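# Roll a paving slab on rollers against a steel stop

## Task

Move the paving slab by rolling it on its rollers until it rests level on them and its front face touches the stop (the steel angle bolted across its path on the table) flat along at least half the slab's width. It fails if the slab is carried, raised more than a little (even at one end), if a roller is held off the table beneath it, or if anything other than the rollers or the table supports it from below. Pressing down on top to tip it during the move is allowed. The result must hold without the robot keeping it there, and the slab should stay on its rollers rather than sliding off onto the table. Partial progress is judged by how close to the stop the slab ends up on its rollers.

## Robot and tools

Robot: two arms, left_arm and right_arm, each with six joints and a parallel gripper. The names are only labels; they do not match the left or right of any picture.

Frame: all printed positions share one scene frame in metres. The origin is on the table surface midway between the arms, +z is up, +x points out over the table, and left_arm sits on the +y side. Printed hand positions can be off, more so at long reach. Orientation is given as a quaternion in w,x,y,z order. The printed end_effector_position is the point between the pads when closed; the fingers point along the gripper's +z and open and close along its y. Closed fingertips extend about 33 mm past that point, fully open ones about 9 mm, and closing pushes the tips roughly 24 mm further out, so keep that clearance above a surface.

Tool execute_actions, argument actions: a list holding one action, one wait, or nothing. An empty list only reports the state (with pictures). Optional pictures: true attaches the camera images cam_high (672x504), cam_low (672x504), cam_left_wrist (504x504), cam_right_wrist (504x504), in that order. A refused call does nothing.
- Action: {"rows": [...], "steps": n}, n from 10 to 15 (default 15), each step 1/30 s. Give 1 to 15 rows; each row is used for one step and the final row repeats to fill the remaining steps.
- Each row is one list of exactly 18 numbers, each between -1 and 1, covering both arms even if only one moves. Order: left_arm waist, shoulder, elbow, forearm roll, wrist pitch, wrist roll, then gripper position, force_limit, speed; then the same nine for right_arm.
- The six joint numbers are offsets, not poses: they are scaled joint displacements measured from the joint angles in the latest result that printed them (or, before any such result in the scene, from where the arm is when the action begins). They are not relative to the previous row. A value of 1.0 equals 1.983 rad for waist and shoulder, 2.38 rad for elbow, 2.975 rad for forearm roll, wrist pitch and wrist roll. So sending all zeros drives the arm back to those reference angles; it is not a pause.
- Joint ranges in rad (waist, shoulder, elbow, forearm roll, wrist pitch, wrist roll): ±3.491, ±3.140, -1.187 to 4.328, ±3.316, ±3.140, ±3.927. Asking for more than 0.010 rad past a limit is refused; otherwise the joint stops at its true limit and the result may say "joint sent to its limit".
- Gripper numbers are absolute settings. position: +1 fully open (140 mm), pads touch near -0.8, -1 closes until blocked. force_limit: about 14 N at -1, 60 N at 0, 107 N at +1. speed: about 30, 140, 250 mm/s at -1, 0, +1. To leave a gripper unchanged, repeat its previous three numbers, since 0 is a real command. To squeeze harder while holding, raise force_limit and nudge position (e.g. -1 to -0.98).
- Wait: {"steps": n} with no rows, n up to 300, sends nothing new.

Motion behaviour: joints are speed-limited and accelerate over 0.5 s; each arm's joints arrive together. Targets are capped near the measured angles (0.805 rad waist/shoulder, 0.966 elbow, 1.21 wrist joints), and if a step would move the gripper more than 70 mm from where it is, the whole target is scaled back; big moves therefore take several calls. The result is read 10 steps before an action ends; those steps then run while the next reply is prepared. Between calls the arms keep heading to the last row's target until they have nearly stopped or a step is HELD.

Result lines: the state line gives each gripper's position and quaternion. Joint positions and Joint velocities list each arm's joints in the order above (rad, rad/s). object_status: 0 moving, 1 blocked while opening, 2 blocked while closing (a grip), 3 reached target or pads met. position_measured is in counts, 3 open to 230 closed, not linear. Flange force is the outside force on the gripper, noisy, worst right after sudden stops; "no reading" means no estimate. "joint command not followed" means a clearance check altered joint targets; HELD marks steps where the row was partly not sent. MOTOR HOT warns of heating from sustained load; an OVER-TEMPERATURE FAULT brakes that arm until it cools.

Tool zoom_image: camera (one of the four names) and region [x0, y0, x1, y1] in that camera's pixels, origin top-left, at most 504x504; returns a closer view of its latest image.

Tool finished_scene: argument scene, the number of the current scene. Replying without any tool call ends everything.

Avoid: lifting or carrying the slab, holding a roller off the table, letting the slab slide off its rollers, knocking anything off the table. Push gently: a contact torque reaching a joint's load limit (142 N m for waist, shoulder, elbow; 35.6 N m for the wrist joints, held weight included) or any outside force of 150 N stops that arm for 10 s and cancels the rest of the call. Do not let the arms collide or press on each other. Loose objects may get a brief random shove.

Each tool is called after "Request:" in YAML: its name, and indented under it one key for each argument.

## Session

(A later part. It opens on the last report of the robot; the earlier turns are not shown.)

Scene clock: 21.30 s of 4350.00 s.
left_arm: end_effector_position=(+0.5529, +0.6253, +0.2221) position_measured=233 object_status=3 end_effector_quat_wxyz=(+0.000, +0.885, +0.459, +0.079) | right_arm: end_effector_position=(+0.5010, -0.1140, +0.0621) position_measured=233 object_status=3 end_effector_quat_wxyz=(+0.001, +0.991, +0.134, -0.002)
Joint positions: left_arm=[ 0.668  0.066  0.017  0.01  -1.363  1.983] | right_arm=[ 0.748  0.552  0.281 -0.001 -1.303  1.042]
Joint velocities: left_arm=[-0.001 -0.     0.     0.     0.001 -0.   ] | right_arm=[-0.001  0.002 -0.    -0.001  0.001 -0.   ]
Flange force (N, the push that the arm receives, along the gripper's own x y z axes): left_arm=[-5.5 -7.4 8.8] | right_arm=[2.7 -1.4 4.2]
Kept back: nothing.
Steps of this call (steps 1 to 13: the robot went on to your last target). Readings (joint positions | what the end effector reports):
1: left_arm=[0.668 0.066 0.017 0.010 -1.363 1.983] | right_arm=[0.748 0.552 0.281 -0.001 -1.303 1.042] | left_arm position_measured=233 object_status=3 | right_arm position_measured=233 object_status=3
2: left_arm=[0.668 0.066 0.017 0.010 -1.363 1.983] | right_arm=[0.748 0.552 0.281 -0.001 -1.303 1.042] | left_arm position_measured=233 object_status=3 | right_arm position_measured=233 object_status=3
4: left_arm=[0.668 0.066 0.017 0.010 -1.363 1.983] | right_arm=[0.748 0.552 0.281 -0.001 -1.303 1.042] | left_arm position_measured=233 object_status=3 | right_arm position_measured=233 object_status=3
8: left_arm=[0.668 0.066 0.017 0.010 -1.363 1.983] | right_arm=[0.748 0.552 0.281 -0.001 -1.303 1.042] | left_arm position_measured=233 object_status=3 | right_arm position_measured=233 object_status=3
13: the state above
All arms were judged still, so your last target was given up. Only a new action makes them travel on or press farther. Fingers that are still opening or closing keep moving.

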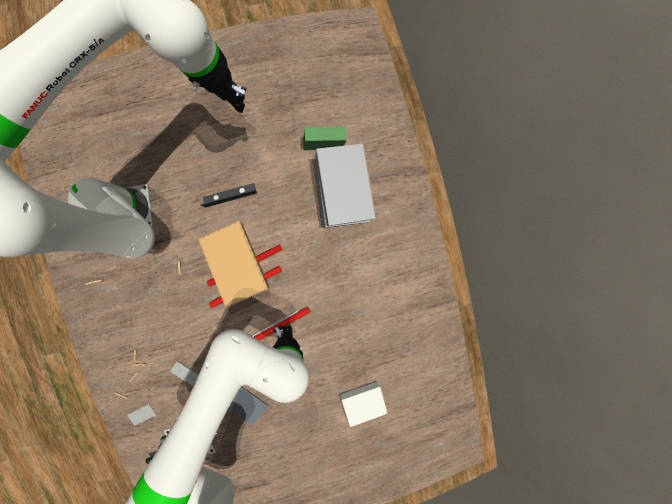

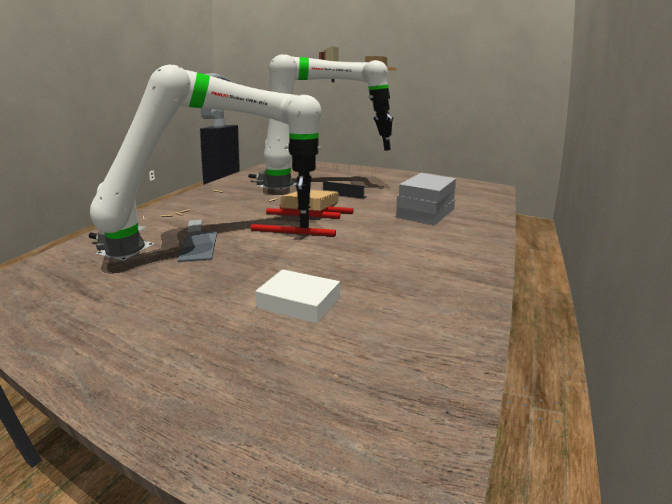

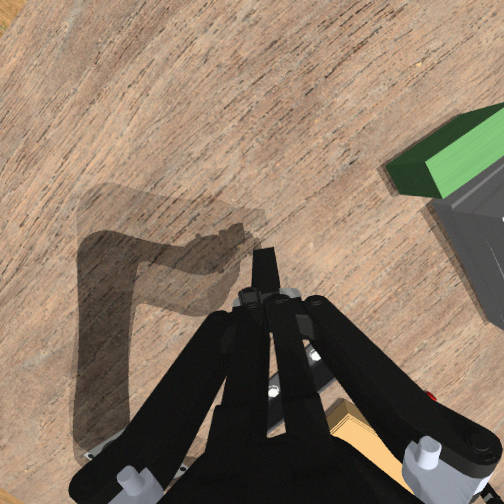

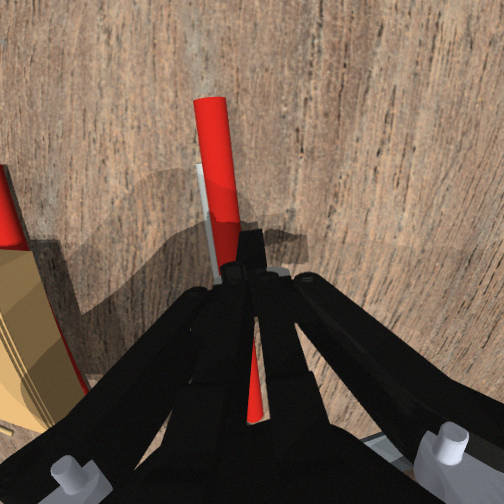

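Request:
execute_actions:
  actions:
    - {"rows":[[0,0,0,0,0,0,-1,0,0,0,0,0.1,0,-0.08,0,-1,0,0],[0,0,0,0,0,0,-1,0,0,0,0,0.1,0,-0.08,0,-1,0,0],[0,0,0,0,0,0,-1,0,0,0,0,0.1,0,-0.08,0,-1,0,0],[0,0,0,0,0,0,-1,0,0,0,0,0.1,0,-0.08,0,-1,0,0],[0,0,0,0,0,0,-1,0,0,-0.4,-0.1,0.1,0,-0.15,0,-1,0,0]]}

Request:
execute_actions:
  actions:
    - {"steps":25}

Request:
execute_actions:
  actions:
    - {"rows":[[-0.638,0.397,0.40,-0.003,-0.109,0.214,-0.3,0,0,0,0,0,0,0,0,-1,0,0]]}

Request:
execute_actions:
  actions:
    - {"steps":40}
  pictures: true

Scene clock: 23.80 s of 4350.00 s.
left_arm: end_effector_position=(+0.5529, +0.6253, +0.2221) position_measured=233 object_status=3 end_effector_quat_wxyz=(+0.000, +0.885, +0.459, +0.079) | right_arm: end_effector_position=(+0.5050, -0.1099, +0.0858) position_measured=233 object_status=3 end_effector_quat_wxyz=(+0.001, +0.991, +0.134, -0.002)
Joint positions: left_arm=[ 0.668  0.066  0.017  0.01  -1.363  1.983] | right_arm=[ 0.748  0.552  0.338 -0.001 -1.36   1.042]
Joint velocities: left_arm=[-0.    -0.    -0.001 -0.    -0.     0.   ] | right_arm=[-0.     0.001  0.83   0.001 -0.825  0.   ]
Flange force (N, the push that the arm receives, along the gripper's own x y z axes): left_arm=[-7.1 -9.5 7.6] | right_arm=[2.4 0.1 24.5]
Steps of this call (steps 1 to 70: nothing new was sent; steps 71 to 75: the first 5 steps of this action). Readings (joint positions | what the end effector reports):
71: left_arm=[0.668 0.066 0.017 0.010 -1.363 1.983] | right_arm=[0.748 0.552 0.281 -0.001 -1.303 1.042] | left_arm position_measured=233 object_status=3 | right_arm position_measured=233 object_status=3
72: left_arm=[0.668 0.066 0.017 0.010 -1.363 1.983] | right_arm=[0.748 0.552 0.284 -0.001 -1.306 1.042] | left_arm position_measured=233 object_status=3 | right_arm position_measured=233 object_status=3
74: left_arm=[0.668 0.066 0.017 0.010 -1.363 1.983] | right_arm=[0.748 0.552 0.313 -0.001 -1.335 1.042] | left_arm position_measured=233 object_status=3 | right_arm position_measured=233 object_status=3
75: the state above

Scene clock: 24.63 s of 4350.00 s.
left_arm: end_effector_position=(+0.5529, +0.6253, +0.2221) position_measured=233 object_status=3 end_effector_quat_wxyz=(+0.000, +0.885, +0.459, +0.079) | right_arm: end_effector_position=(+0.5814, -0.3868, +0.2103) position_measured=233 object_status=3 end_effector_quat_wxyz=(+0.000, +0.996, -0.088, -0.001)
Joint positions: left_arm=[ 0.668  0.066  0.017  0.01  -1.363  1.983] | right_arm=[ 0.302  0.441  0.467 -0.001 -1.599  1.042]
Joint velocities: left_arm=[-0.001  0.001  0.001 -0.    -0.    -0.   ] | right_arm=[-0.579 -0.145  0.087  0.    -0.246 -0.   ]
Flange force (N, the push that the arm receives, along the gripper's own x y z axes): left_arm=[-7.5 -7.3 7.8] | right_arm=[1.6 -1.5 3.2]
Kept back: nothing.
Steps of this call (steps 1 to 10: the last 10 steps of your previous action; steps 11 to 25: the robot went on to your last target). Readings (joint positions | what the end effector reports):
1: left_arm=[0.668 0.066 0.017 0.010 -1.363 1.983] | right_arm=[0.747 0.552 0.366 -0.001 -1.388 1.042] | left_arm position_measured=233 object_status=3 | right_arm position_measured=233 object_status=3
2: left_arm=[0.668 0.066 0.017 0.010 -1.363 1.983] | right_arm=[0.742 0.550 0.389 -0.001 -1.411 1.042] | left_arm position_measured=233 object_status=3 | right_arm position_measured=233 object_status=3
4: left_arm=[0.668 0.066 0.017 0.010 -1.363 1.983] | right_arm=[0.712 0.543 0.414 -0.001 -1.431 1.042] | left_arm position_measured=233 object_status=3 | right_arm position_measured=233 object_status=3
8: left_arm=[0.668 0.066 0.017 0.010 -1.363 1.983] | right_arm=[0.630 0.523 0.416 -0.001 -1.457 1.042] | left_arm position_measured=233 object_status=3 | right_arm position_measured=233 object_status=3
25: the state above

Scene clock: 24.80 s of 4350.00 s.
left_arm: end_effector_position=(+0.5735, +0.6085, +0.2241) position_measured=206 object_status=0 end_effector_quat_wxyz=(+0.003, +0.888, +0.455, +0.074) | right_arm: end_effector_position=(+0.5800, -0.4209, +0.2200) position_measured=233 object_status=3 end_effector_quat_wxyz=(+0.000, +0.993, -0.114, -0.002)
Joint positions: left_arm=[ 0.62   0.113  0.073  0.01  -1.383  2.021] | right_arm=[ 0.249  0.429  0.473 -0.001 -1.619  1.042]
Joint velocities: left_arm=[-0.69   0.673  0.815 -0.006 -0.276  0.538] | right_arm=[ 0.078  0.008  0.002  0.    -0.001 -0.001]
Flange force (N, the push that the arm receives, along the gripper's own x y z axes): left_arm=[-12.8 -40.3 2.6] | right_arm=[6.0 19.5 0.2]
Steps of this call (steps 1 to 5: the first 5 steps of this action). Readings (joint positions | what the end effector reports):
1: left_arm=[0.668 0.066 0.017 0.010 -1.363 1.983] | right_arm=[0.283 0.436 0.469 -0.001 -1.608 1.042] | left_arm position_measured=233 object_status=0 | right_arm position_measured=233 object_status=3
2: left_arm=[0.665 0.070 0.021 0.010 -1.364 1.986] | right_arm=[0.266 0.432 0.472 -0.001 -1.614 1.042] | left_arm position_measured=233 object_status=0 | right_arm position_measured=233 object_status=3
4: left_arm=[0.641 0.093 0.049 0.010 -1.374 2.005] | right_arm=[0.249 0.429 0.473 -0.001 -1.619 1.042] | left_arm position_measured=214 object_status=0 | right_arm position_measured=233 object_status=3
5: the state above

Scene clock: 26.13 s of 4350.00 s.
left_arm: end_effector_position=(+0.6524, +0.1204, +0.1869) position_measured=167 object_status=3 end_effector_quat_wxyz=(+0.013, +0.963, +0.268, +0.015) | right_arm: end_effector_position=(+0.5814, -0.3868, +0.2103) position_measured=233 object_status=3 end_effector_quat_wxyz=(+0.000, +0.996, -0.088, -0.001)
Joint positions: left_arm=[-0.215  0.65   0.722  0.004 -1.604  2.455] | right_arm=[ 0.302  0.441  0.467 -0.001 -1.599  1.042]
Joint velocities: left_arm=[-0.57   0.303  0.367 -0.003 -0.125  0.243] | right_arm=[ 0.001  0.    -0.001 -0.001  0.     0.001]
Flange force (N, the push that the arm receives, along the gripper's own x y z axes): left_arm=[-6.1 -13.0 12.6] | right_arm=[1.6 -0.9 3.6]
Kept back: nothing.
Steps of this call (steps 1 to 10: the last 10 steps of your previous action; steps 11 to 40: the robot went on to your last target). Readings (joint positions | what the end effector reports):
1: left_arm=[0.596 0.137 0.102 0.010 -1.392 2.040] | right_arm=[0.255 0.430 0.473 -0.001 -1.618 1.042] | left_arm position_measured=199 object_status=0 | right_arm position_measured=233 object_status=3
2: left_arm=[0.571 0.159 0.129 0.010 -1.402 2.058] | right_arm=[0.267 0.433 0.472 -0.001 -1.613 1.042] | left_arm position_measured=191 object_status=0 | right_arm position_measured=233 object_status=3
4: left_arm=[0.526 0.200 0.178 0.009 -1.418 2.091] | right_arm=[0.294 0.439 0.468 -0.001 -1.602 1.042] | left_arm position_measured=176 object_status=0 | right_arm position_measured=233 object_status=3
8: left_arm=[0.438 0.271 0.265 0.008 -1.448 2.149] | right_arm=[0.302 0.441 0.467 -0.001 -1.599 1.042] | left_arm position_measured=167 object_status=0 | right_arm position_measured=233 object_status=3
40: the state above

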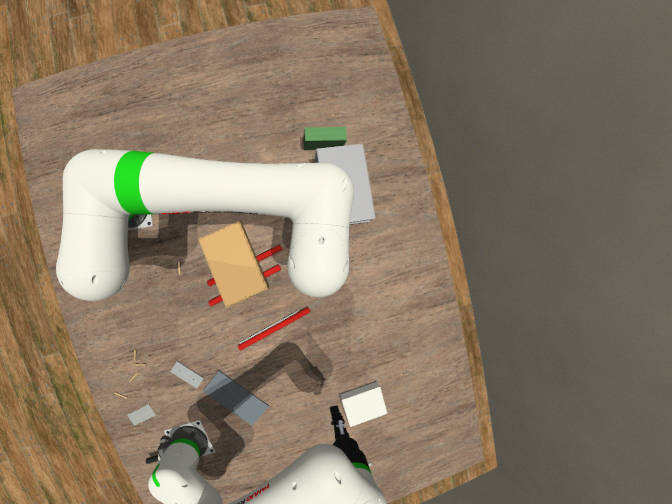

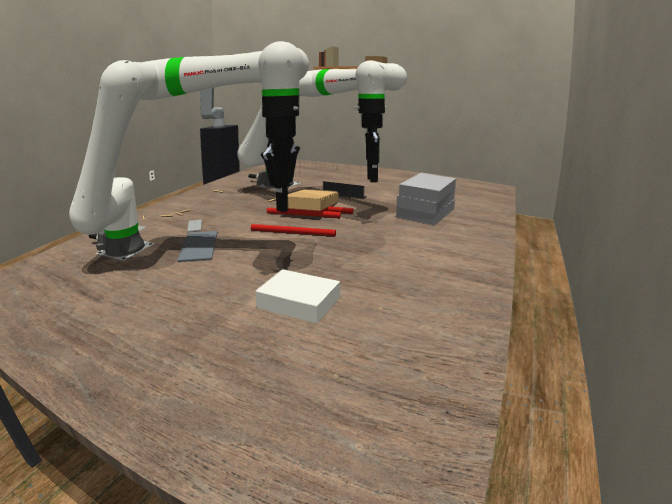

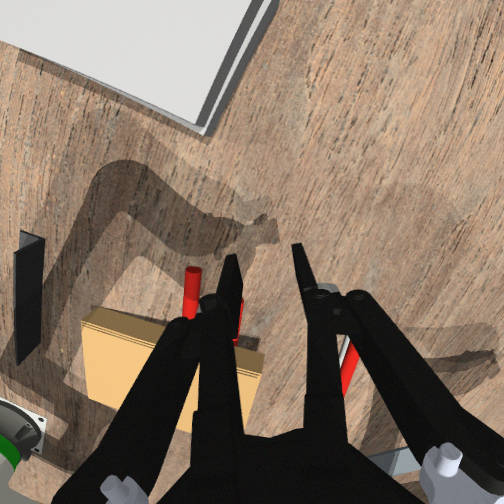

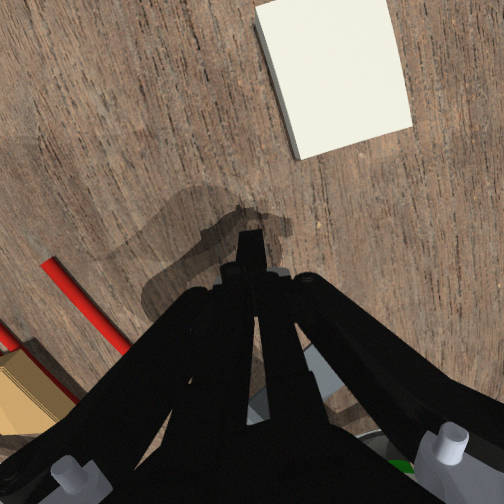

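Request:
execute_actions:
  actions:
    - {"steps":20}
  pictures: true

Scene clock: 26.80 s of 4350.00 s.
left_arm: end_effector_position=(+0.5186, -0.1005, +0.1494) position_measured=167 object_status=3 end_effector_quat_wxyz=(+0.000, +0.986, +0.167, -0.001) | right_arm: end_effector_position=(+0.5814, -0.3868, +0.2103) position_measured=233 object_status=3 end_effector_quat_wxyz=(+0.000, +0.996, -0.088, -0.001)
Joint positions: left_arm=[-0.581  0.845  0.958  0.002 -1.684  2.612] | right_arm=[ 0.302  0.441  0.467 -0.001 -1.599  1.042]
Joint velocities: left_arm=[-0.308  0.165  0.199 -0.002 -0.067  0.132] | right_arm=[-0.001  0.    -0.001 -0.002 -0.     0.   ]
Flange force (N, the push that the arm receives, along the gripper's own x y z axes): left_arm=no reading | right_arm=[4.4 -1.6 2.8]
Kept back: nothing.
Steps of this call (steps 1 to 20: the robot went on to your last target). Readings (joint positions | what the end effector reports):
1: left_arm=[-0.234 0.660 0.735 0.004 -1.608 2.463] | right_arm=[0.302 0.441 0.467 -0.001 -1.599 1.042] | left_arm position_measured=167 object_status=3 | right_arm position_measured=233 object_status=3
2: left_arm=[-0.254 0.670 0.747 0.004 -1.612 2.471] | right_arm=[0.302 0.441 0.467 -0.001 -1.599 1.042] | left_arm position_measured=167 object_status=3 | right_arm position_measured=233 object_status=3
4: left_arm=[-0.292 0.691 0.772 0.003 -1.621 2.488] | right_arm=[0.302 0.441 0.467 -0.001 -1.599 1.042] | left_arm position_measured=167 object_status=3 | right_arm position_measured=233 object_status=3
8: left_arm=[-0.368 0.731 0.820 0.003 -1.637 2.520] | right_arm=[0.302 0.441 0.467 -0.001 -1.599 1.042] | left_arm position_measured=167 object_status=3 | right_arm position_measured=233 object_status=3
20: the state above

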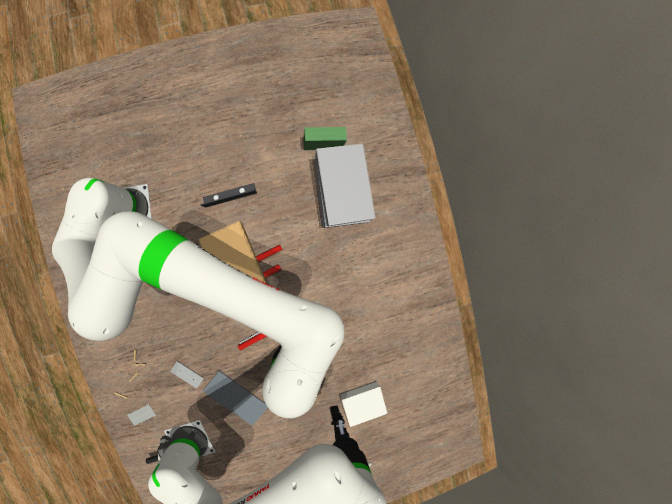

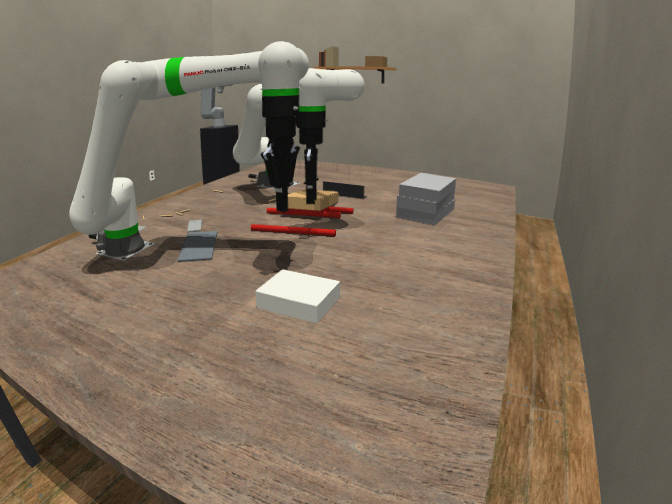

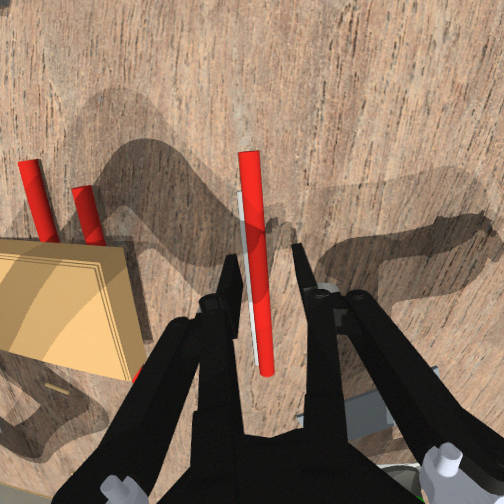

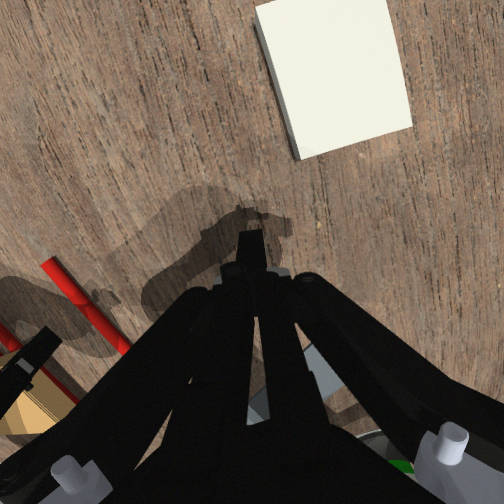

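Request:
execute_actions:
  actions:
    - {"rows":[[-0.002,0.004,-0.093,0,0.077,0,-0.3,0,0,0,0,0,0,0,0,-1,0,0]]}

Request:
execute_actions:
  actions:
    - {"steps":22}
  pictures: true

Scene clock: 27.40 s of 4350.00 s.
left_arm: end_effector_position=(+0.5137, -0.1095, +0.1247) position_measured=167 object_status=3 end_effector_quat_wxyz=(-0.000, +0.987, +0.163, -0.001) | right_arm: end_effector_position=(+0.5814, -0.3868, +0.2103) position_measured=233 object_status=3 end_effector_quat_wxyz=(+0.000, +0.996, -0.088, -0.001)
Joint positions: left_arm=[-0.595  0.853  0.915  0.001 -1.634  2.619] | right_arm=[ 0.302  0.441  0.467 -0.001 -1.599  1.042]
Joint velocities: left_arm=[ 0.046 -0.001 -0.805  0.     0.801 -0.031] | right_arm=[ 0.001  0.001 -0.     0.001 -0.001 -0.   ]
Flange force (N, the push that the arm receives, along the gripper's own x y z axes): left_arm=no reading | right_arm=[3.8 -1.6 3.1]
Steps of this call (steps 1 to 13: the robot went on to your last target; steps 14 to 18: the first 5 steps of this action). Readings (joint positions | what the end effector reports):
14: left_arm=[-0.597 0.853 0.968 0.001 -1.688 2.619] | right_arm=[0.302 0.441 0.467 -0.001 -1.599 1.042] | left_arm position_measured=167 object_status=3 | right_arm position_measured=233 object_status=3
15: left_arm=[-0.597 0.853 0.966 0.001 -1.685 2.619] | right_arm=[0.302 0.441 0.467 -0.001 -1.599 1.042] | left_arm position_measured=167 object_status=3 | right_arm position_measured=233 object_status=3
17: left_arm=[-0.596 0.853 0.939 0.001 -1.658 2.619] | right_arm=[0.302 0.441 0.467 -0.001 -1.599 1.042] | left_arm position_measured=167 object_status=3 | right_arm position_measured=233 object_status=3
18: the state above

Scene clock: 28.13 s of 4350.00 s.
left_arm: end_effector_position=(+0.5178, -0.1037, +0.0487) position_measured=167 object_status=3 end_effector_quat_wxyz=(+0.000, +0.986, +0.165, -0.001) | right_arm: end_effector_position=(+0.5814, -0.3868, +0.2103) position_measured=233 object_status=3 end_effector_quat_wxyz=(+0.000, +0.996, -0.088, -0.001)
Joint positions: left_arm=[-0.585  0.853  0.736  0.002 -1.455  2.612] | right_arm=[ 0.302  0.441  0.467 -0.001 -1.599  1.042]
Joint velocities: left_arm=[ 0.001  0.    -0.001  0.     0.001 -0.001] | right_arm=[-0.    -0.    -0.001  0.001  0.     0.   ]
Flange force (N, the push that the arm receives, along the gripper's own x y z axes): left_arm=[-4.8 -19.0 9.3] | right_arm=[3.4 -1.2 3.4]
Kept back: nothing.
Steps of this call (steps 1 to 10: the last 10 steps of your previous action; steps 11 to 22: the robot went on to your last target). Readings (joint positions | what the end effector reports):
1: left_arm=[-0.593 0.853 0.885 0.001 -1.603 2.618] | right_arm=[0.302 0.441 0.467 -0.001 -1.599 1.042] | left_arm position_measured=167 object_status=3 | right_arm position_measured=233 object_status=3
2: left_arm=[-0.591 0.853 0.852 0.001 -1.571 2.617] | right_arm=[0.302 0.441 0.467 -0.001 -1.599 1.042] | left_arm position_measured=167 object_status=3 | right_arm position_measured=233 object_status=3
4: left_arm=[-0.588 0.853 0.796 0.001 -1.515 2.615] | right_arm=[0.302 0.441 0.467 -0.001 -1.599 1.042] | left_arm position_measured=167 object_status=3 | right_arm position_measured=233 object_status=3
8: left_arm=[-0.585 0.853 0.740 0.002 -1.459 2.612] | right_arm=[0.302 0.441 0.467 -0.001 -1.599 1.042] | left_arm position_measured=167 object_status=3 | right_arm position_measured=233 object_status=3
22: the state above

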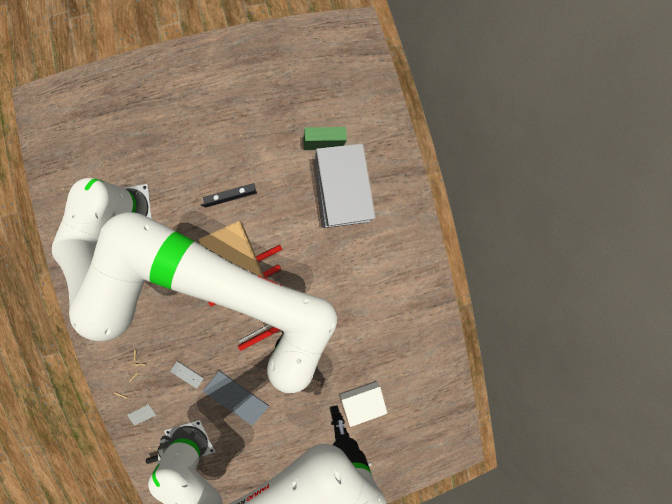

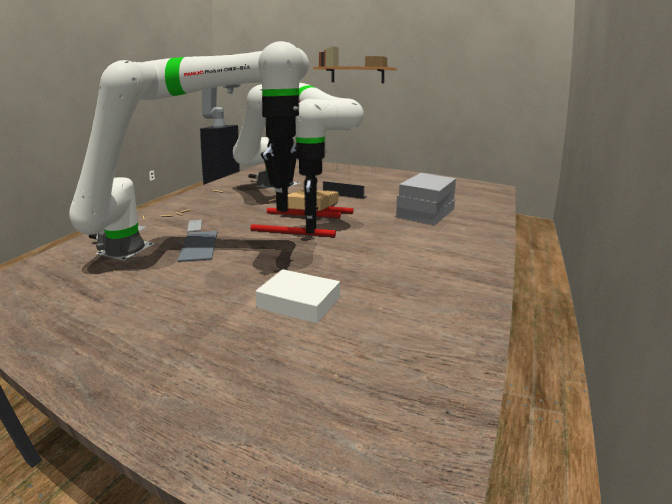

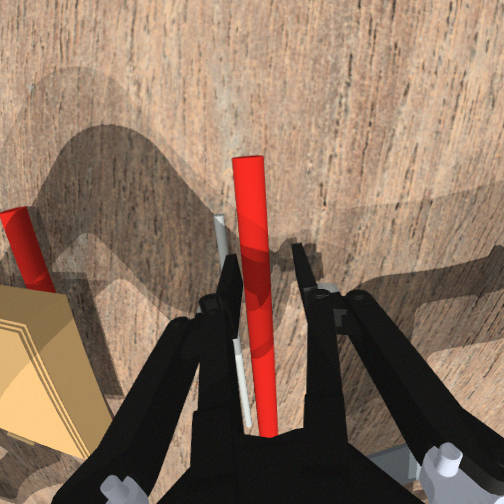

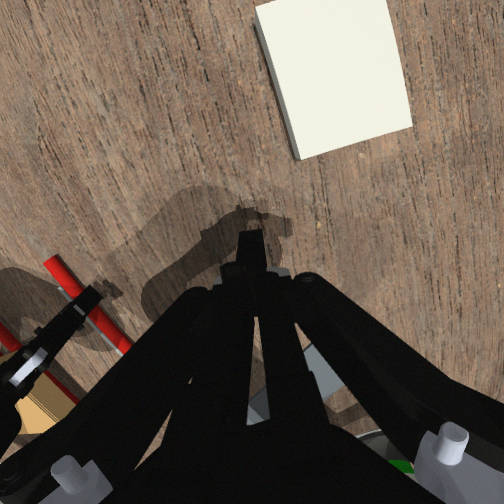

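Request:
execute_actions:
  actions:
    - {"rows":[[0,0,0,0,0,0,-1,0,0,0,0,0,0,0,0,-1,0,0]]}

Request:
execute_actions:
  actions:
    - {"steps":20}

Scene clock: 28.60 s of 4350.00 s.
left_arm: end_effector_position=(+0.5178, -0.1037, +0.0487) position_measured=193 object_status=0 end_effector_quat_wxyz=(+0.000, +0.986, +0.165, -0.001) | right_arm: end_effector_position=(+0.5814, -0.3868, +0.2103) position_measured=233 object_status=3 end_effector_quat_wxyz=(+0.000, +0.996, -0.088, -0.001)
Joint positions: left_arm=[-0.585  0.853  0.736  0.002 -1.455  2.612] | right_arm=[ 0.302  0.441  0.467 -0.001 -1.599  1.042]
Joint velocities: left_arm=[ 0.001  0.    -0.001 -0.    -0.    -0.002] | right_arm=[-0.001  0.001  0.    -0.001 -0.001 -0.001]
Flange force (N, the push that the arm receives, along the gripper's own x y z axes): left_arm=[-3.3 -16.3 9.1] | right_arm=[1.4 -0.8 4.3]
Steps of this call (steps 1 to 9: the robot went on to your last target; steps 10 to 14: the first 5 steps of this action). Readings (joint positions | what the end effector reports):
10: left_arm=[-0.585 0.853 0.736 0.002 -1.455 2.612] | right_arm=[0.302 0.441 0.467 -0.001 -1.599 1.042] | left_arm position_measured=167 object_status=0 | right_arm position_measured=233 object_status=3
11: left_arm=[-0.585 0.853 0.736 0.002 -1.455 2.612] | right_arm=[0.302 0.441 0.467 -0.001 -1.599 1.042] | left_arm position_measured=171 object_status=0 | right_arm position_measured=233 object_status=3
13: left_arm=[-0.585 0.853 0.736 0.002 -1.455 2.612] | right_arm=[0.302 0.441 0.467 -0.001 -1.599 1.042] | left_arm position_measured=186 object_status=0 | right_arm position_measured=233 object_status=3
14: the state above

Scene clock: 29.27 s of 4350.00 s.
left_arm: end_effector_position=(+0.5178, -0.1038, +0.0488) position_measured=211 object_status=2 end_effector_quat_wxyz=(+0.000, +0.986, +0.165, -0.001) | right_arm: end_effector_position=(+0.5814, -0.3868, +0.2103) position_measured=233 object_status=3 end_effector_quat_wxyz=(+0.000, +0.996, -0.088, -0.001)
Joint positions: left_arm=[-0.585  0.852  0.736  0.002 -1.455  2.612] | right_arm=[ 0.302  0.441  0.467 -0.001 -1.599  1.042]
Joint velocities: left_arm=[-0.001 -0.001 -0.    -0.    -0.     0.   ] | right_arm=[-0.001  0.    -0.001  0.001  0.     0.001]
Flange force (N, the push that the arm receives, along the gripper's own x y z axes): left_arm=[-2.9 -14.6 -8.2] | right_arm=[3.3 -1.4 3.2]
Kept back: nothing.
Steps of this call (steps 1 to 10: the last 10 steps of your previous action; steps 11 to 15: the robot went on to your last target; steps 16 to 20: nothing new was sent). Readings (joint positions | what the end effector reports):
1: left_arm=[-0.585 0.853 0.736 0.002 -1.455 2.612] | right_arm=[0.302 0.441 0.467 -0.001 -1.599 1.042] | left_arm position_measured=201 object_status=0 | right_arm position_measured=233 object_status=3
2: left_arm=[-0.585 0.852 0.736 0.002 -1.455 2.612] | right_arm=[0.302 0.441 0.467 -0.001 -1.599 1.042] | left_arm position_measured=209 object_status=0 | right_arm position_measured=233 object_status=3
4: left_arm=[-0.585 0.852 0.736 0.002 -1.455 2.612] | right_arm=[0.302 0.441 0.467 -0.001 -1.599 1.042] | left_arm position_measured=211 object_status=0 | right_arm position_measured=233 object_status=3
8: left_arm=[-0.585 0.852 0.736 0.002 -1.455 2.612] | right_arm=[0.302 0.441 0.467 -0.001 -1.599 1.042] | left_arm position_measured=211 object_status=0 | right_arm position_measured=233 object_status=3
20: the state above
All arms were judged still, so your last target was given up. Only a new action makes them travel on or press farther. Fingers that are still opening or closing keep moving.

Request:
execute_actions:
  actions:
    - {"rows":[[0,0,0.12,0,-0.096,0,-1,0,0,0,0,0,0,0,0,-1,0,0]]}

Request:
execute_actions:
  actions:
    - {"steps":18}

Scene clock: 30.07 s of 4350.00 s.
left_arm: end_effector_position=(+0.5191, -0.1049, +0.0725) position_measured=233 object_status=0 end_effector_quat_wxyz=(-0.000, +0.986, +0.165, -0.001) | right_arm: end_effector_position=(+0.5814, -0.3868, +0.2103) position_measured=233 object_status=3 end_effector_quat_wxyz=(+0.000, +0.996, -0.088, -0.001)
Joint positions: left_arm=[-0.585  0.853  0.793  0.002 -1.512  2.612] | right_arm=[ 0.302  0.441  0.467 -0.001 -1.599  1.042]
Joint velocities: left_arm=[-0.     0.001  0.837  0.    -0.822 -0.   ] | right_arm=[ 0.     0.001 -0.001  0.     0.001 -0.   ]
Flange force (N, the push that the arm receives, along the gripper's own x y z axes): left_arm=[3.6 -4.6 33.3] | right_arm=[4.0 -2.4 2.5]
Steps of this call (steps 1 to 19: nothing new was sent; steps 20 to 24: the first 5 steps of this action). Readings (joint positions | what the end effector reports):
20: left_arm=[-0.585 0.853 0.737 0.002 -1.455 2.612] | right_arm=[0.302 0.441 0.467 -0.001 -1.599 1.042] | left_arm position_measured=211 object_status=2 | right_arm position_measured=233 object_status=3
21: left_arm=[-0.585 0.853 0.740 0.002 -1.459 2.612] | right_arm=[0.302 0.441 0.467 -0.001 -1.599 1.042] | left_arm position_measured=211 object_status=2 | right_arm position_measured=233 object_status=3
23: left_arm=[-0.585 0.853 0.769 0.002 -1.488 2.612] | right_arm=[0.302 0.441 0.467 -0.001 -1.599 1.042] | left_arm position_measured=225 object_status=0 | right_arm position_measured=233 object_status=3
24: the state above

Scene clock: 30.67 s of 4350.00 s.
left_arm: end_effector_position=(+0.5152, -0.1016, +0.1712) position_measured=233 object_status=3 end_effector_quat_wxyz=(+0.000, +0.986, +0.165, -0.001) | right_arm: end_effector_position=(+0.5814, -0.3868, +0.2103) position_measured=233 object_status=3 end_effector_quat_wxyz=(+0.000, +0.996, -0.088, -0.001)
Joint positions: left_arm=[-0.585  0.852  1.022  0.002 -1.741  2.612] | right_arm=[ 0.302  0.441  0.467 -0.001 -1.599  1.042]
Joint velocities: left_arm=[-0.     0.     0.001  0.    -0.    -0.001] | right_arm=[-0.001 -0.001 -0.     0.     0.    -0.001]
Flange force (N, the push that the arm receives, along the gripper's own x y z axes): left_arm=no reading | right_arm=[2.9 -1.3 3.0]
Kept back: nothing.
Steps of this call (steps 1 to 10: the last 10 steps of your previous action; steps 11 to 18: the robot went on to your last target). Readings (joint positions | what the end effector reports):
1: left_arm=[-0.585 0.853 0.824 0.002 -1.543 2.612] | right_arm=[0.302 0.441 0.467 -0.001 -1.599 1.042] | left_arm position_measured=233 object_status=0 | right_arm position_measured=233 object_status=3
2: left_arm=[-0.585 0.853 0.856 0.002 -1.575 2.612] | right_arm=[0.302 0.441 0.467 -0.001 -1.599 1.042] | left_arm position_measured=233 object_status=0 | right_arm position_measured=233 object_status=3
4: left_arm=[-0.585 0.853 0.915 0.002 -1.634 2.612] | right_arm=[0.302 0.441 0.467 -0.001 -1.599 1.042] | left_arm position_measured=233 object_status=0 | right_arm position_measured=233 object_status=3
8: left_arm=[-0.585 0.852 1.003 0.002 -1.722 2.612] | right_arm=[0.302 0.441 0.467 -0.001 -1.599 1.042] | left_arm position_measured=233 object_status=3 | right_arm position_measured=233 object_status=3
18: the state above

Request:
execute_actions:
  actions:
    - {"rows":[[0,0,-0.06,0,0.048,0,-0.3,0,0,0,0,0,0,0,0,-1,0,0]]}

Request:
execute_actions:
  actions:
    - {"steps":20}
  pictures: true

Scene clock: 31.23 s of 4350.00 s.
left_arm: end_effector_position=(+0.5179, -0.1038, +0.1485) position_measured=206 object_status=0 end_effector_quat_wxyz=(+0.001, +0.986, +0.165, -0.001) | right_arm: end_effector_position=(+0.5814, -0.3868, +0.2103) position_measured=233 object_status=3 end_effector_quat_wxyz=(+0.000, +0.996, -0.088, -0.001)
Joint positions: left_arm=[-0.585  0.852  0.969  0.002 -1.687  2.612] | right_arm=[ 0.302  0.441  0.467 -0.001 -1.599  1.042]
Joint velocities: left_arm=[-0.    -0.001 -0.798 -0.     0.792  0.002] | right_arm=[-0.    -0.    -0.001 -0.001 -0.     0.   ]
Flange force (N, the push that the arm receives, along the gripper's own x y z axes): left_arm=no reading | right_arm=[6.0 -1.8 2.0]
Steps of this call (steps 1 to 12: the robot went on to your last target; steps 13 to 17: the first 5 steps of this action). Readings (joint positions | what the end effector reports):
13: left_arm=[-0.585 0.852 1.022 0.002 -1.741 2.612] | right_arm=[0.302 0.441 0.467 -0.001 -1.599 1.042] | left_arm position_measured=233 object_status=0 | right_arm position_measured=233 object_status=3
14: left_arm=[-0.585 0.852 1.019 0.002 -1.738 2.612] | right_arm=[0.302 0.441 0.467 -0.001 -1.599 1.042] | left_arm position_measured=233 object_status=0 | right_arm position_measured=233 object_status=3
16: left_arm=[-0.585 0.852 0.992 0.002 -1.711 2.612] | right_arm=[0.302 0.441 0.467 -0.001 -1.599 1.042] | left_arm position_measured=214 object_status=0 | right_arm position_measured=233 object_status=3
17: the state above

Scene clock: 31.90 s of 4350.00 s.
left_arm: end_effector_position=(+0.5198, -0.1055, +0.1100) position_measured=167 object_status=3 end_effector_quat_wxyz=(+0.000, +0.986, +0.165, -0.001) | right_arm: end_effector_position=(+0.5814, -0.3868, +0.2103) position_measured=233 object_status=3 end_effector_quat_wxyz=(+0.000, +0.996, -0.088, -0.001)
Joint positions: left_arm=[-0.585  0.852  0.879  0.002 -1.598  2.612] | right_arm=[ 0.302  0.441  0.467 -0.001 -1.599  1.042]
Joint velocities: left_arm=[ 0.    -0.002  0.001  0.     0.    -0.001] | right_arm=[ 0.001 -0.002 -0.001 -0.001 -0.001 -0.   ]
Flange force (N, the push that the arm receives, along the gripper's own x y z axes): left_arm=[-6.0 -19.0 10.3] | right_arm=[2.7 -2.0 2.8]
Kept back: nothing.
Steps of this call (steps 1 to 10: the last 10 steps of your previous action; steps 11 to 20: the robot went on to your last target). Readings (joint positions | what the end effector reports):
1: left_arm=[-0.585 0.852 0.941 0.002 -1.660 2.612] | right_arm=[0.302 0.441 0.467 -0.001 -1.599 1.042] | left_arm position_measured=199 object_status=0 | right_arm position_measured=233 object_status=3
2: left_arm=[-0.585 0.852 0.917 0.002 -1.636 2.612] | right_arm=[0.302 0.441 0.467 -0.001 -1.599 1.042] | left_arm position_measured=191 object_status=0 | right_arm position_measured=233 object_status=3
4: left_arm=[-0.585 0.852 0.888 0.002 -1.607 2.612] | right_arm=[0.302 0.441 0.467 -0.001 -1.599 1.042] | left_arm position_measured=176 object_status=0 | right_arm position_measured=233 object_status=3
8: left_arm=[-0.585 0.852 0.880 0.002 -1.598 2.612] | right_arm=[0.302 0.441 0.467 -0.001 -1.599 1.042] | left_arm position_measured=167 object_status=0 | right_arm position_measured=233 object_status=3
20: the state above

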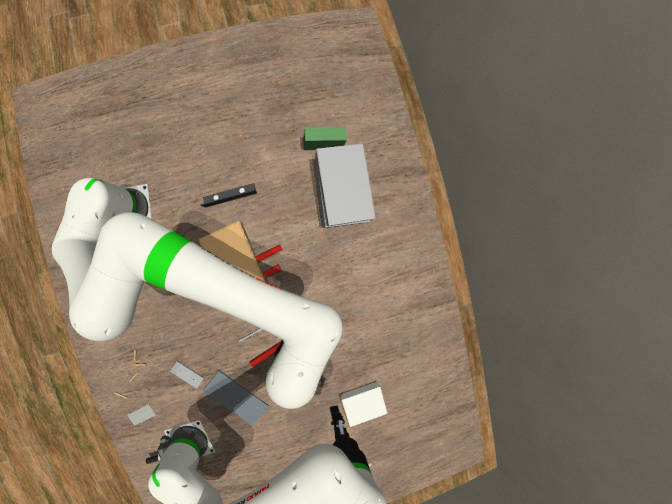

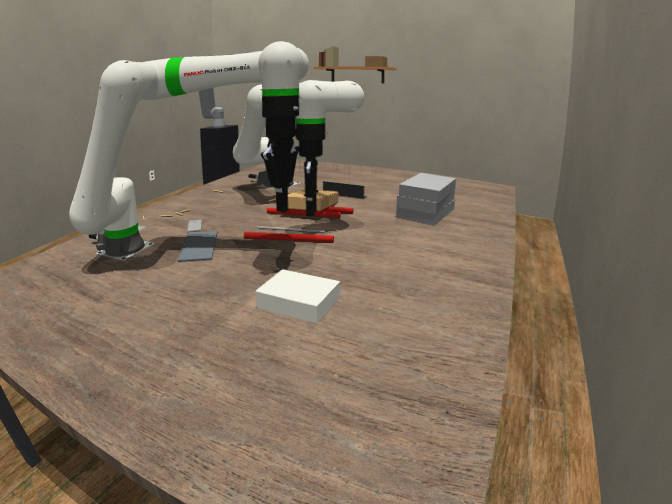

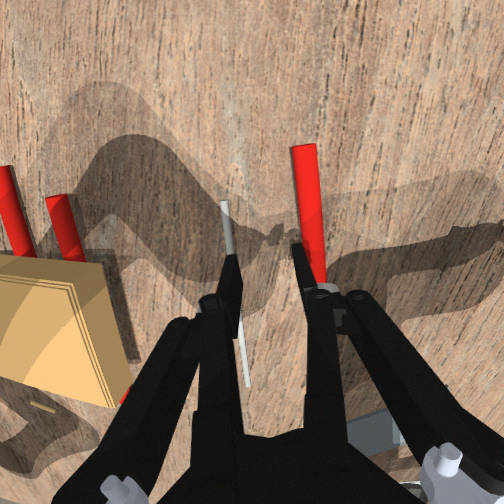

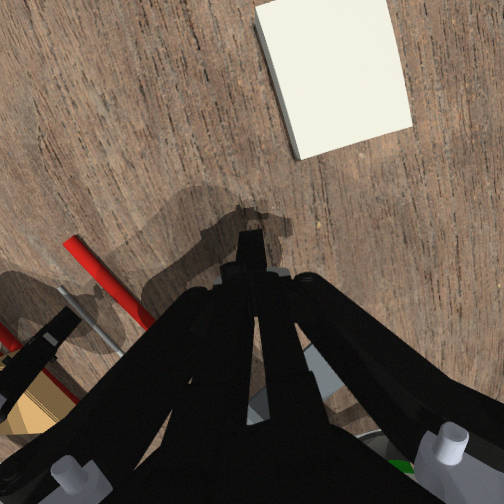

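Request:
execute_actions:
  actions:
    - {"rows":[[-0.015,0.056,0.08,0,-0.028,0.009,-0.1,0,0,0,0,0,0,0,0,-1,0,0]]}

Request:
execute_actions:
  actions:
    - {"steps":20}
  pictures: true

Scene clock: 32.70 s of 4350.00 s.
left_arm: end_effector_position=(+0.5207, -0.1150, +0.1102) position_measured=143 object_status=0 end_effector_quat_wxyz=(+0.000, +0.986, +0.164, -0.001) | right_arm: end_effector_position=(+0.5814, -0.3868, +0.2103) position_measured=233 object_status=3 end_effector_quat_wxyz=(+0.000, +0.996, -0.088, -0.001)
Joint positions: left_arm=[-0.594  0.885  0.936  0.002 -1.623  2.62 ] | right_arm=[ 0.302  0.441  0.467 -0.001 -1.599  1.042]
Joint velocities: left_arm=[-0.129  0.488  0.833  0.    -0.361  0.121] | right_arm=[ 0.001 -0.     0.001 -0.001 -0.001  0.   ]
Flange force (N, the push that the arm receives, along the gripper's own x y z axes): left_arm=no reading | right_arm=[4.4 -1.5 3.2]
Steps of this call (steps 1 to 15: the robot went on to your last target; steps 16 to 19: nothing new was sent; steps 20 to 24: the first 5 steps of this action). Readings (joint positions | what the end effector reports):
20: left_arm=[-0.585 0.852 0.879 0.002 -1.598 2.612] | right_arm=[0.302 0.441 0.467 -0.001 -1.599 1.042] | left_arm position_measured=167 object_status=0 | right_arm position_measured=233 object_status=3
21: left_arm=[-0.585 0.854 0.883 0.002 -1.599 2.612] | right_arm=[0.302 0.441 0.467 -0.001 -1.599 1.042] | left_arm position_measured=163 object_status=0 | right_arm position_measured=233 object_status=3
23: left_arm=[-0.590 0.871 0.911 0.002 -1.612 2.616] | right_arm=[0.302 0.441 0.467 -0.001 -1.599 1.042] | left_arm position_measured=148 object_status=0 | right_arm position_measured=233 object_status=3
24: the state above

Scene clock: 33.37 s of 4350.00 s.
left_arm: end_effector_position=(+0.5203, -0.1358, +0.1082) position_measured=141 object_status=3 end_effector_quat_wxyz=(-0.001, +0.987, +0.163, -0.002) | right_arm: end_effector_position=(+0.5814, -0.3868, +0.2103) position_measured=233 object_status=3 end_effector_quat_wxyz=(+0.000, +0.996, -0.088, -0.001)
Joint positions: left_arm=[-0.615  0.963  1.07   0.002 -1.681  2.639] | right_arm=[ 0.302  0.441  0.467 -0.001 -1.599  1.042]
Joint velocities: left_arm=[ 0.     0.001  0.    -0.     0.    -0.   ] | right_arm=[-0.    -0.    -0.     0.002 -0.002 -0.   ]
Flange force (N, the push that the arm receives, along the gripper's own x y z axes): left_arm=no reading | right_arm=[1.5 -1.4 3.8]
Kept back: nothing.
Steps of this call (steps 1 to 10: the last 10 steps of your previous action; steps 11 to 20: the robot went on to your last target). Readings (joint positions | what the end effector reports):
1: left_arm=[-0.599 0.904 0.967 0.002 -1.636 2.624] | right_arm=[0.302 0.441 0.467 -0.001 -1.599 1.042] | left_arm position_measured=141 object_status=0 | right_arm position_measured=233 object_status=3
2: left_arm=[-0.604 0.922 0.999 0.002 -1.650 2.629] | right_arm=[0.302 0.441 0.467 -0.001 -1.599 1.042] | left_arm position_measured=141 object_status=0 | right_arm position_measured=233 object_status=3
4: left_arm=[-0.611 0.949 1.045 0.002 -1.670 2.635] | right_arm=[0.302 0.441 0.467 -0.001 -1.599 1.042] | left_arm position_measured=141 object_status=0 | right_arm position_measured=233 object_status=3
8: left_arm=[-0.614 0.963 1.069 0.002 -1.681 2.639] | right_arm=[0.302 0.441 0.467 -0.001 -1.599 1.042] | left_arm position_measured=141 object_status=3 | right_arm position_measured=233 object_status=3
20: the state above

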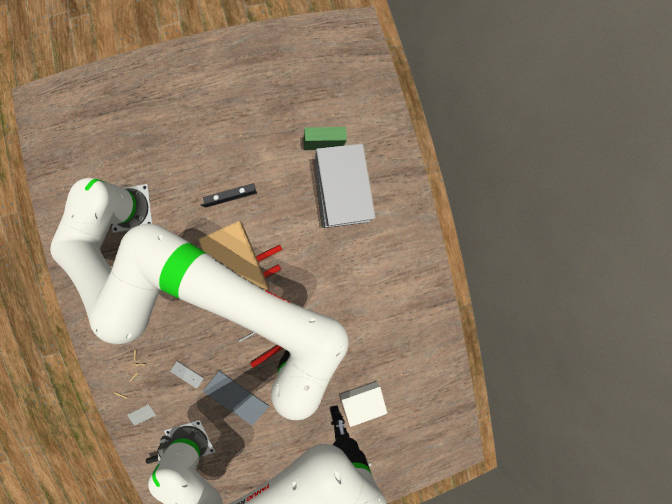

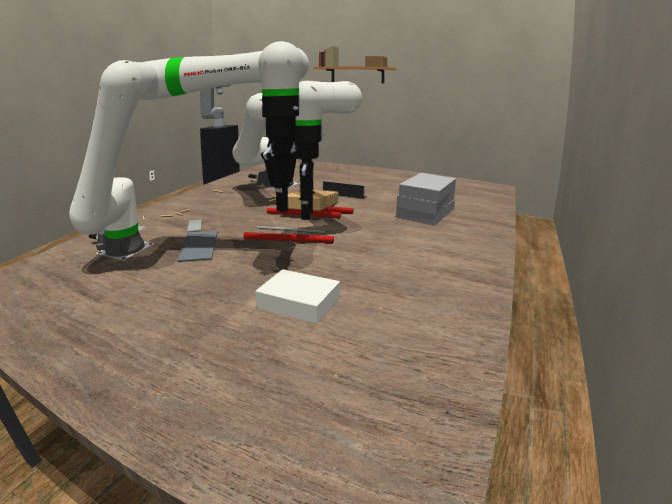

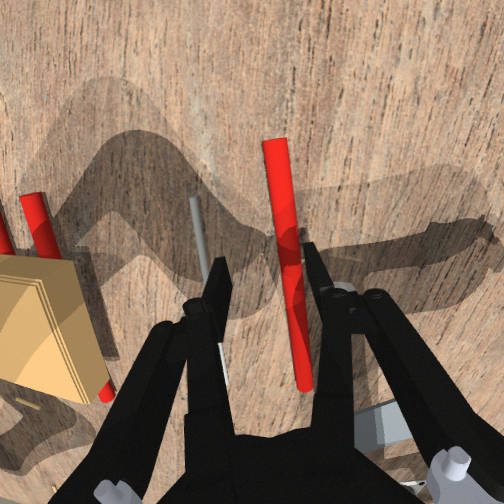

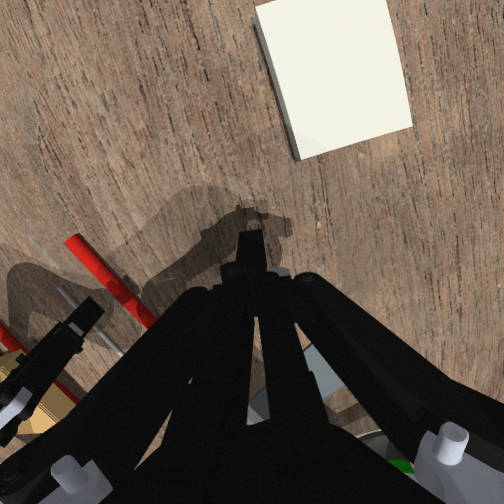

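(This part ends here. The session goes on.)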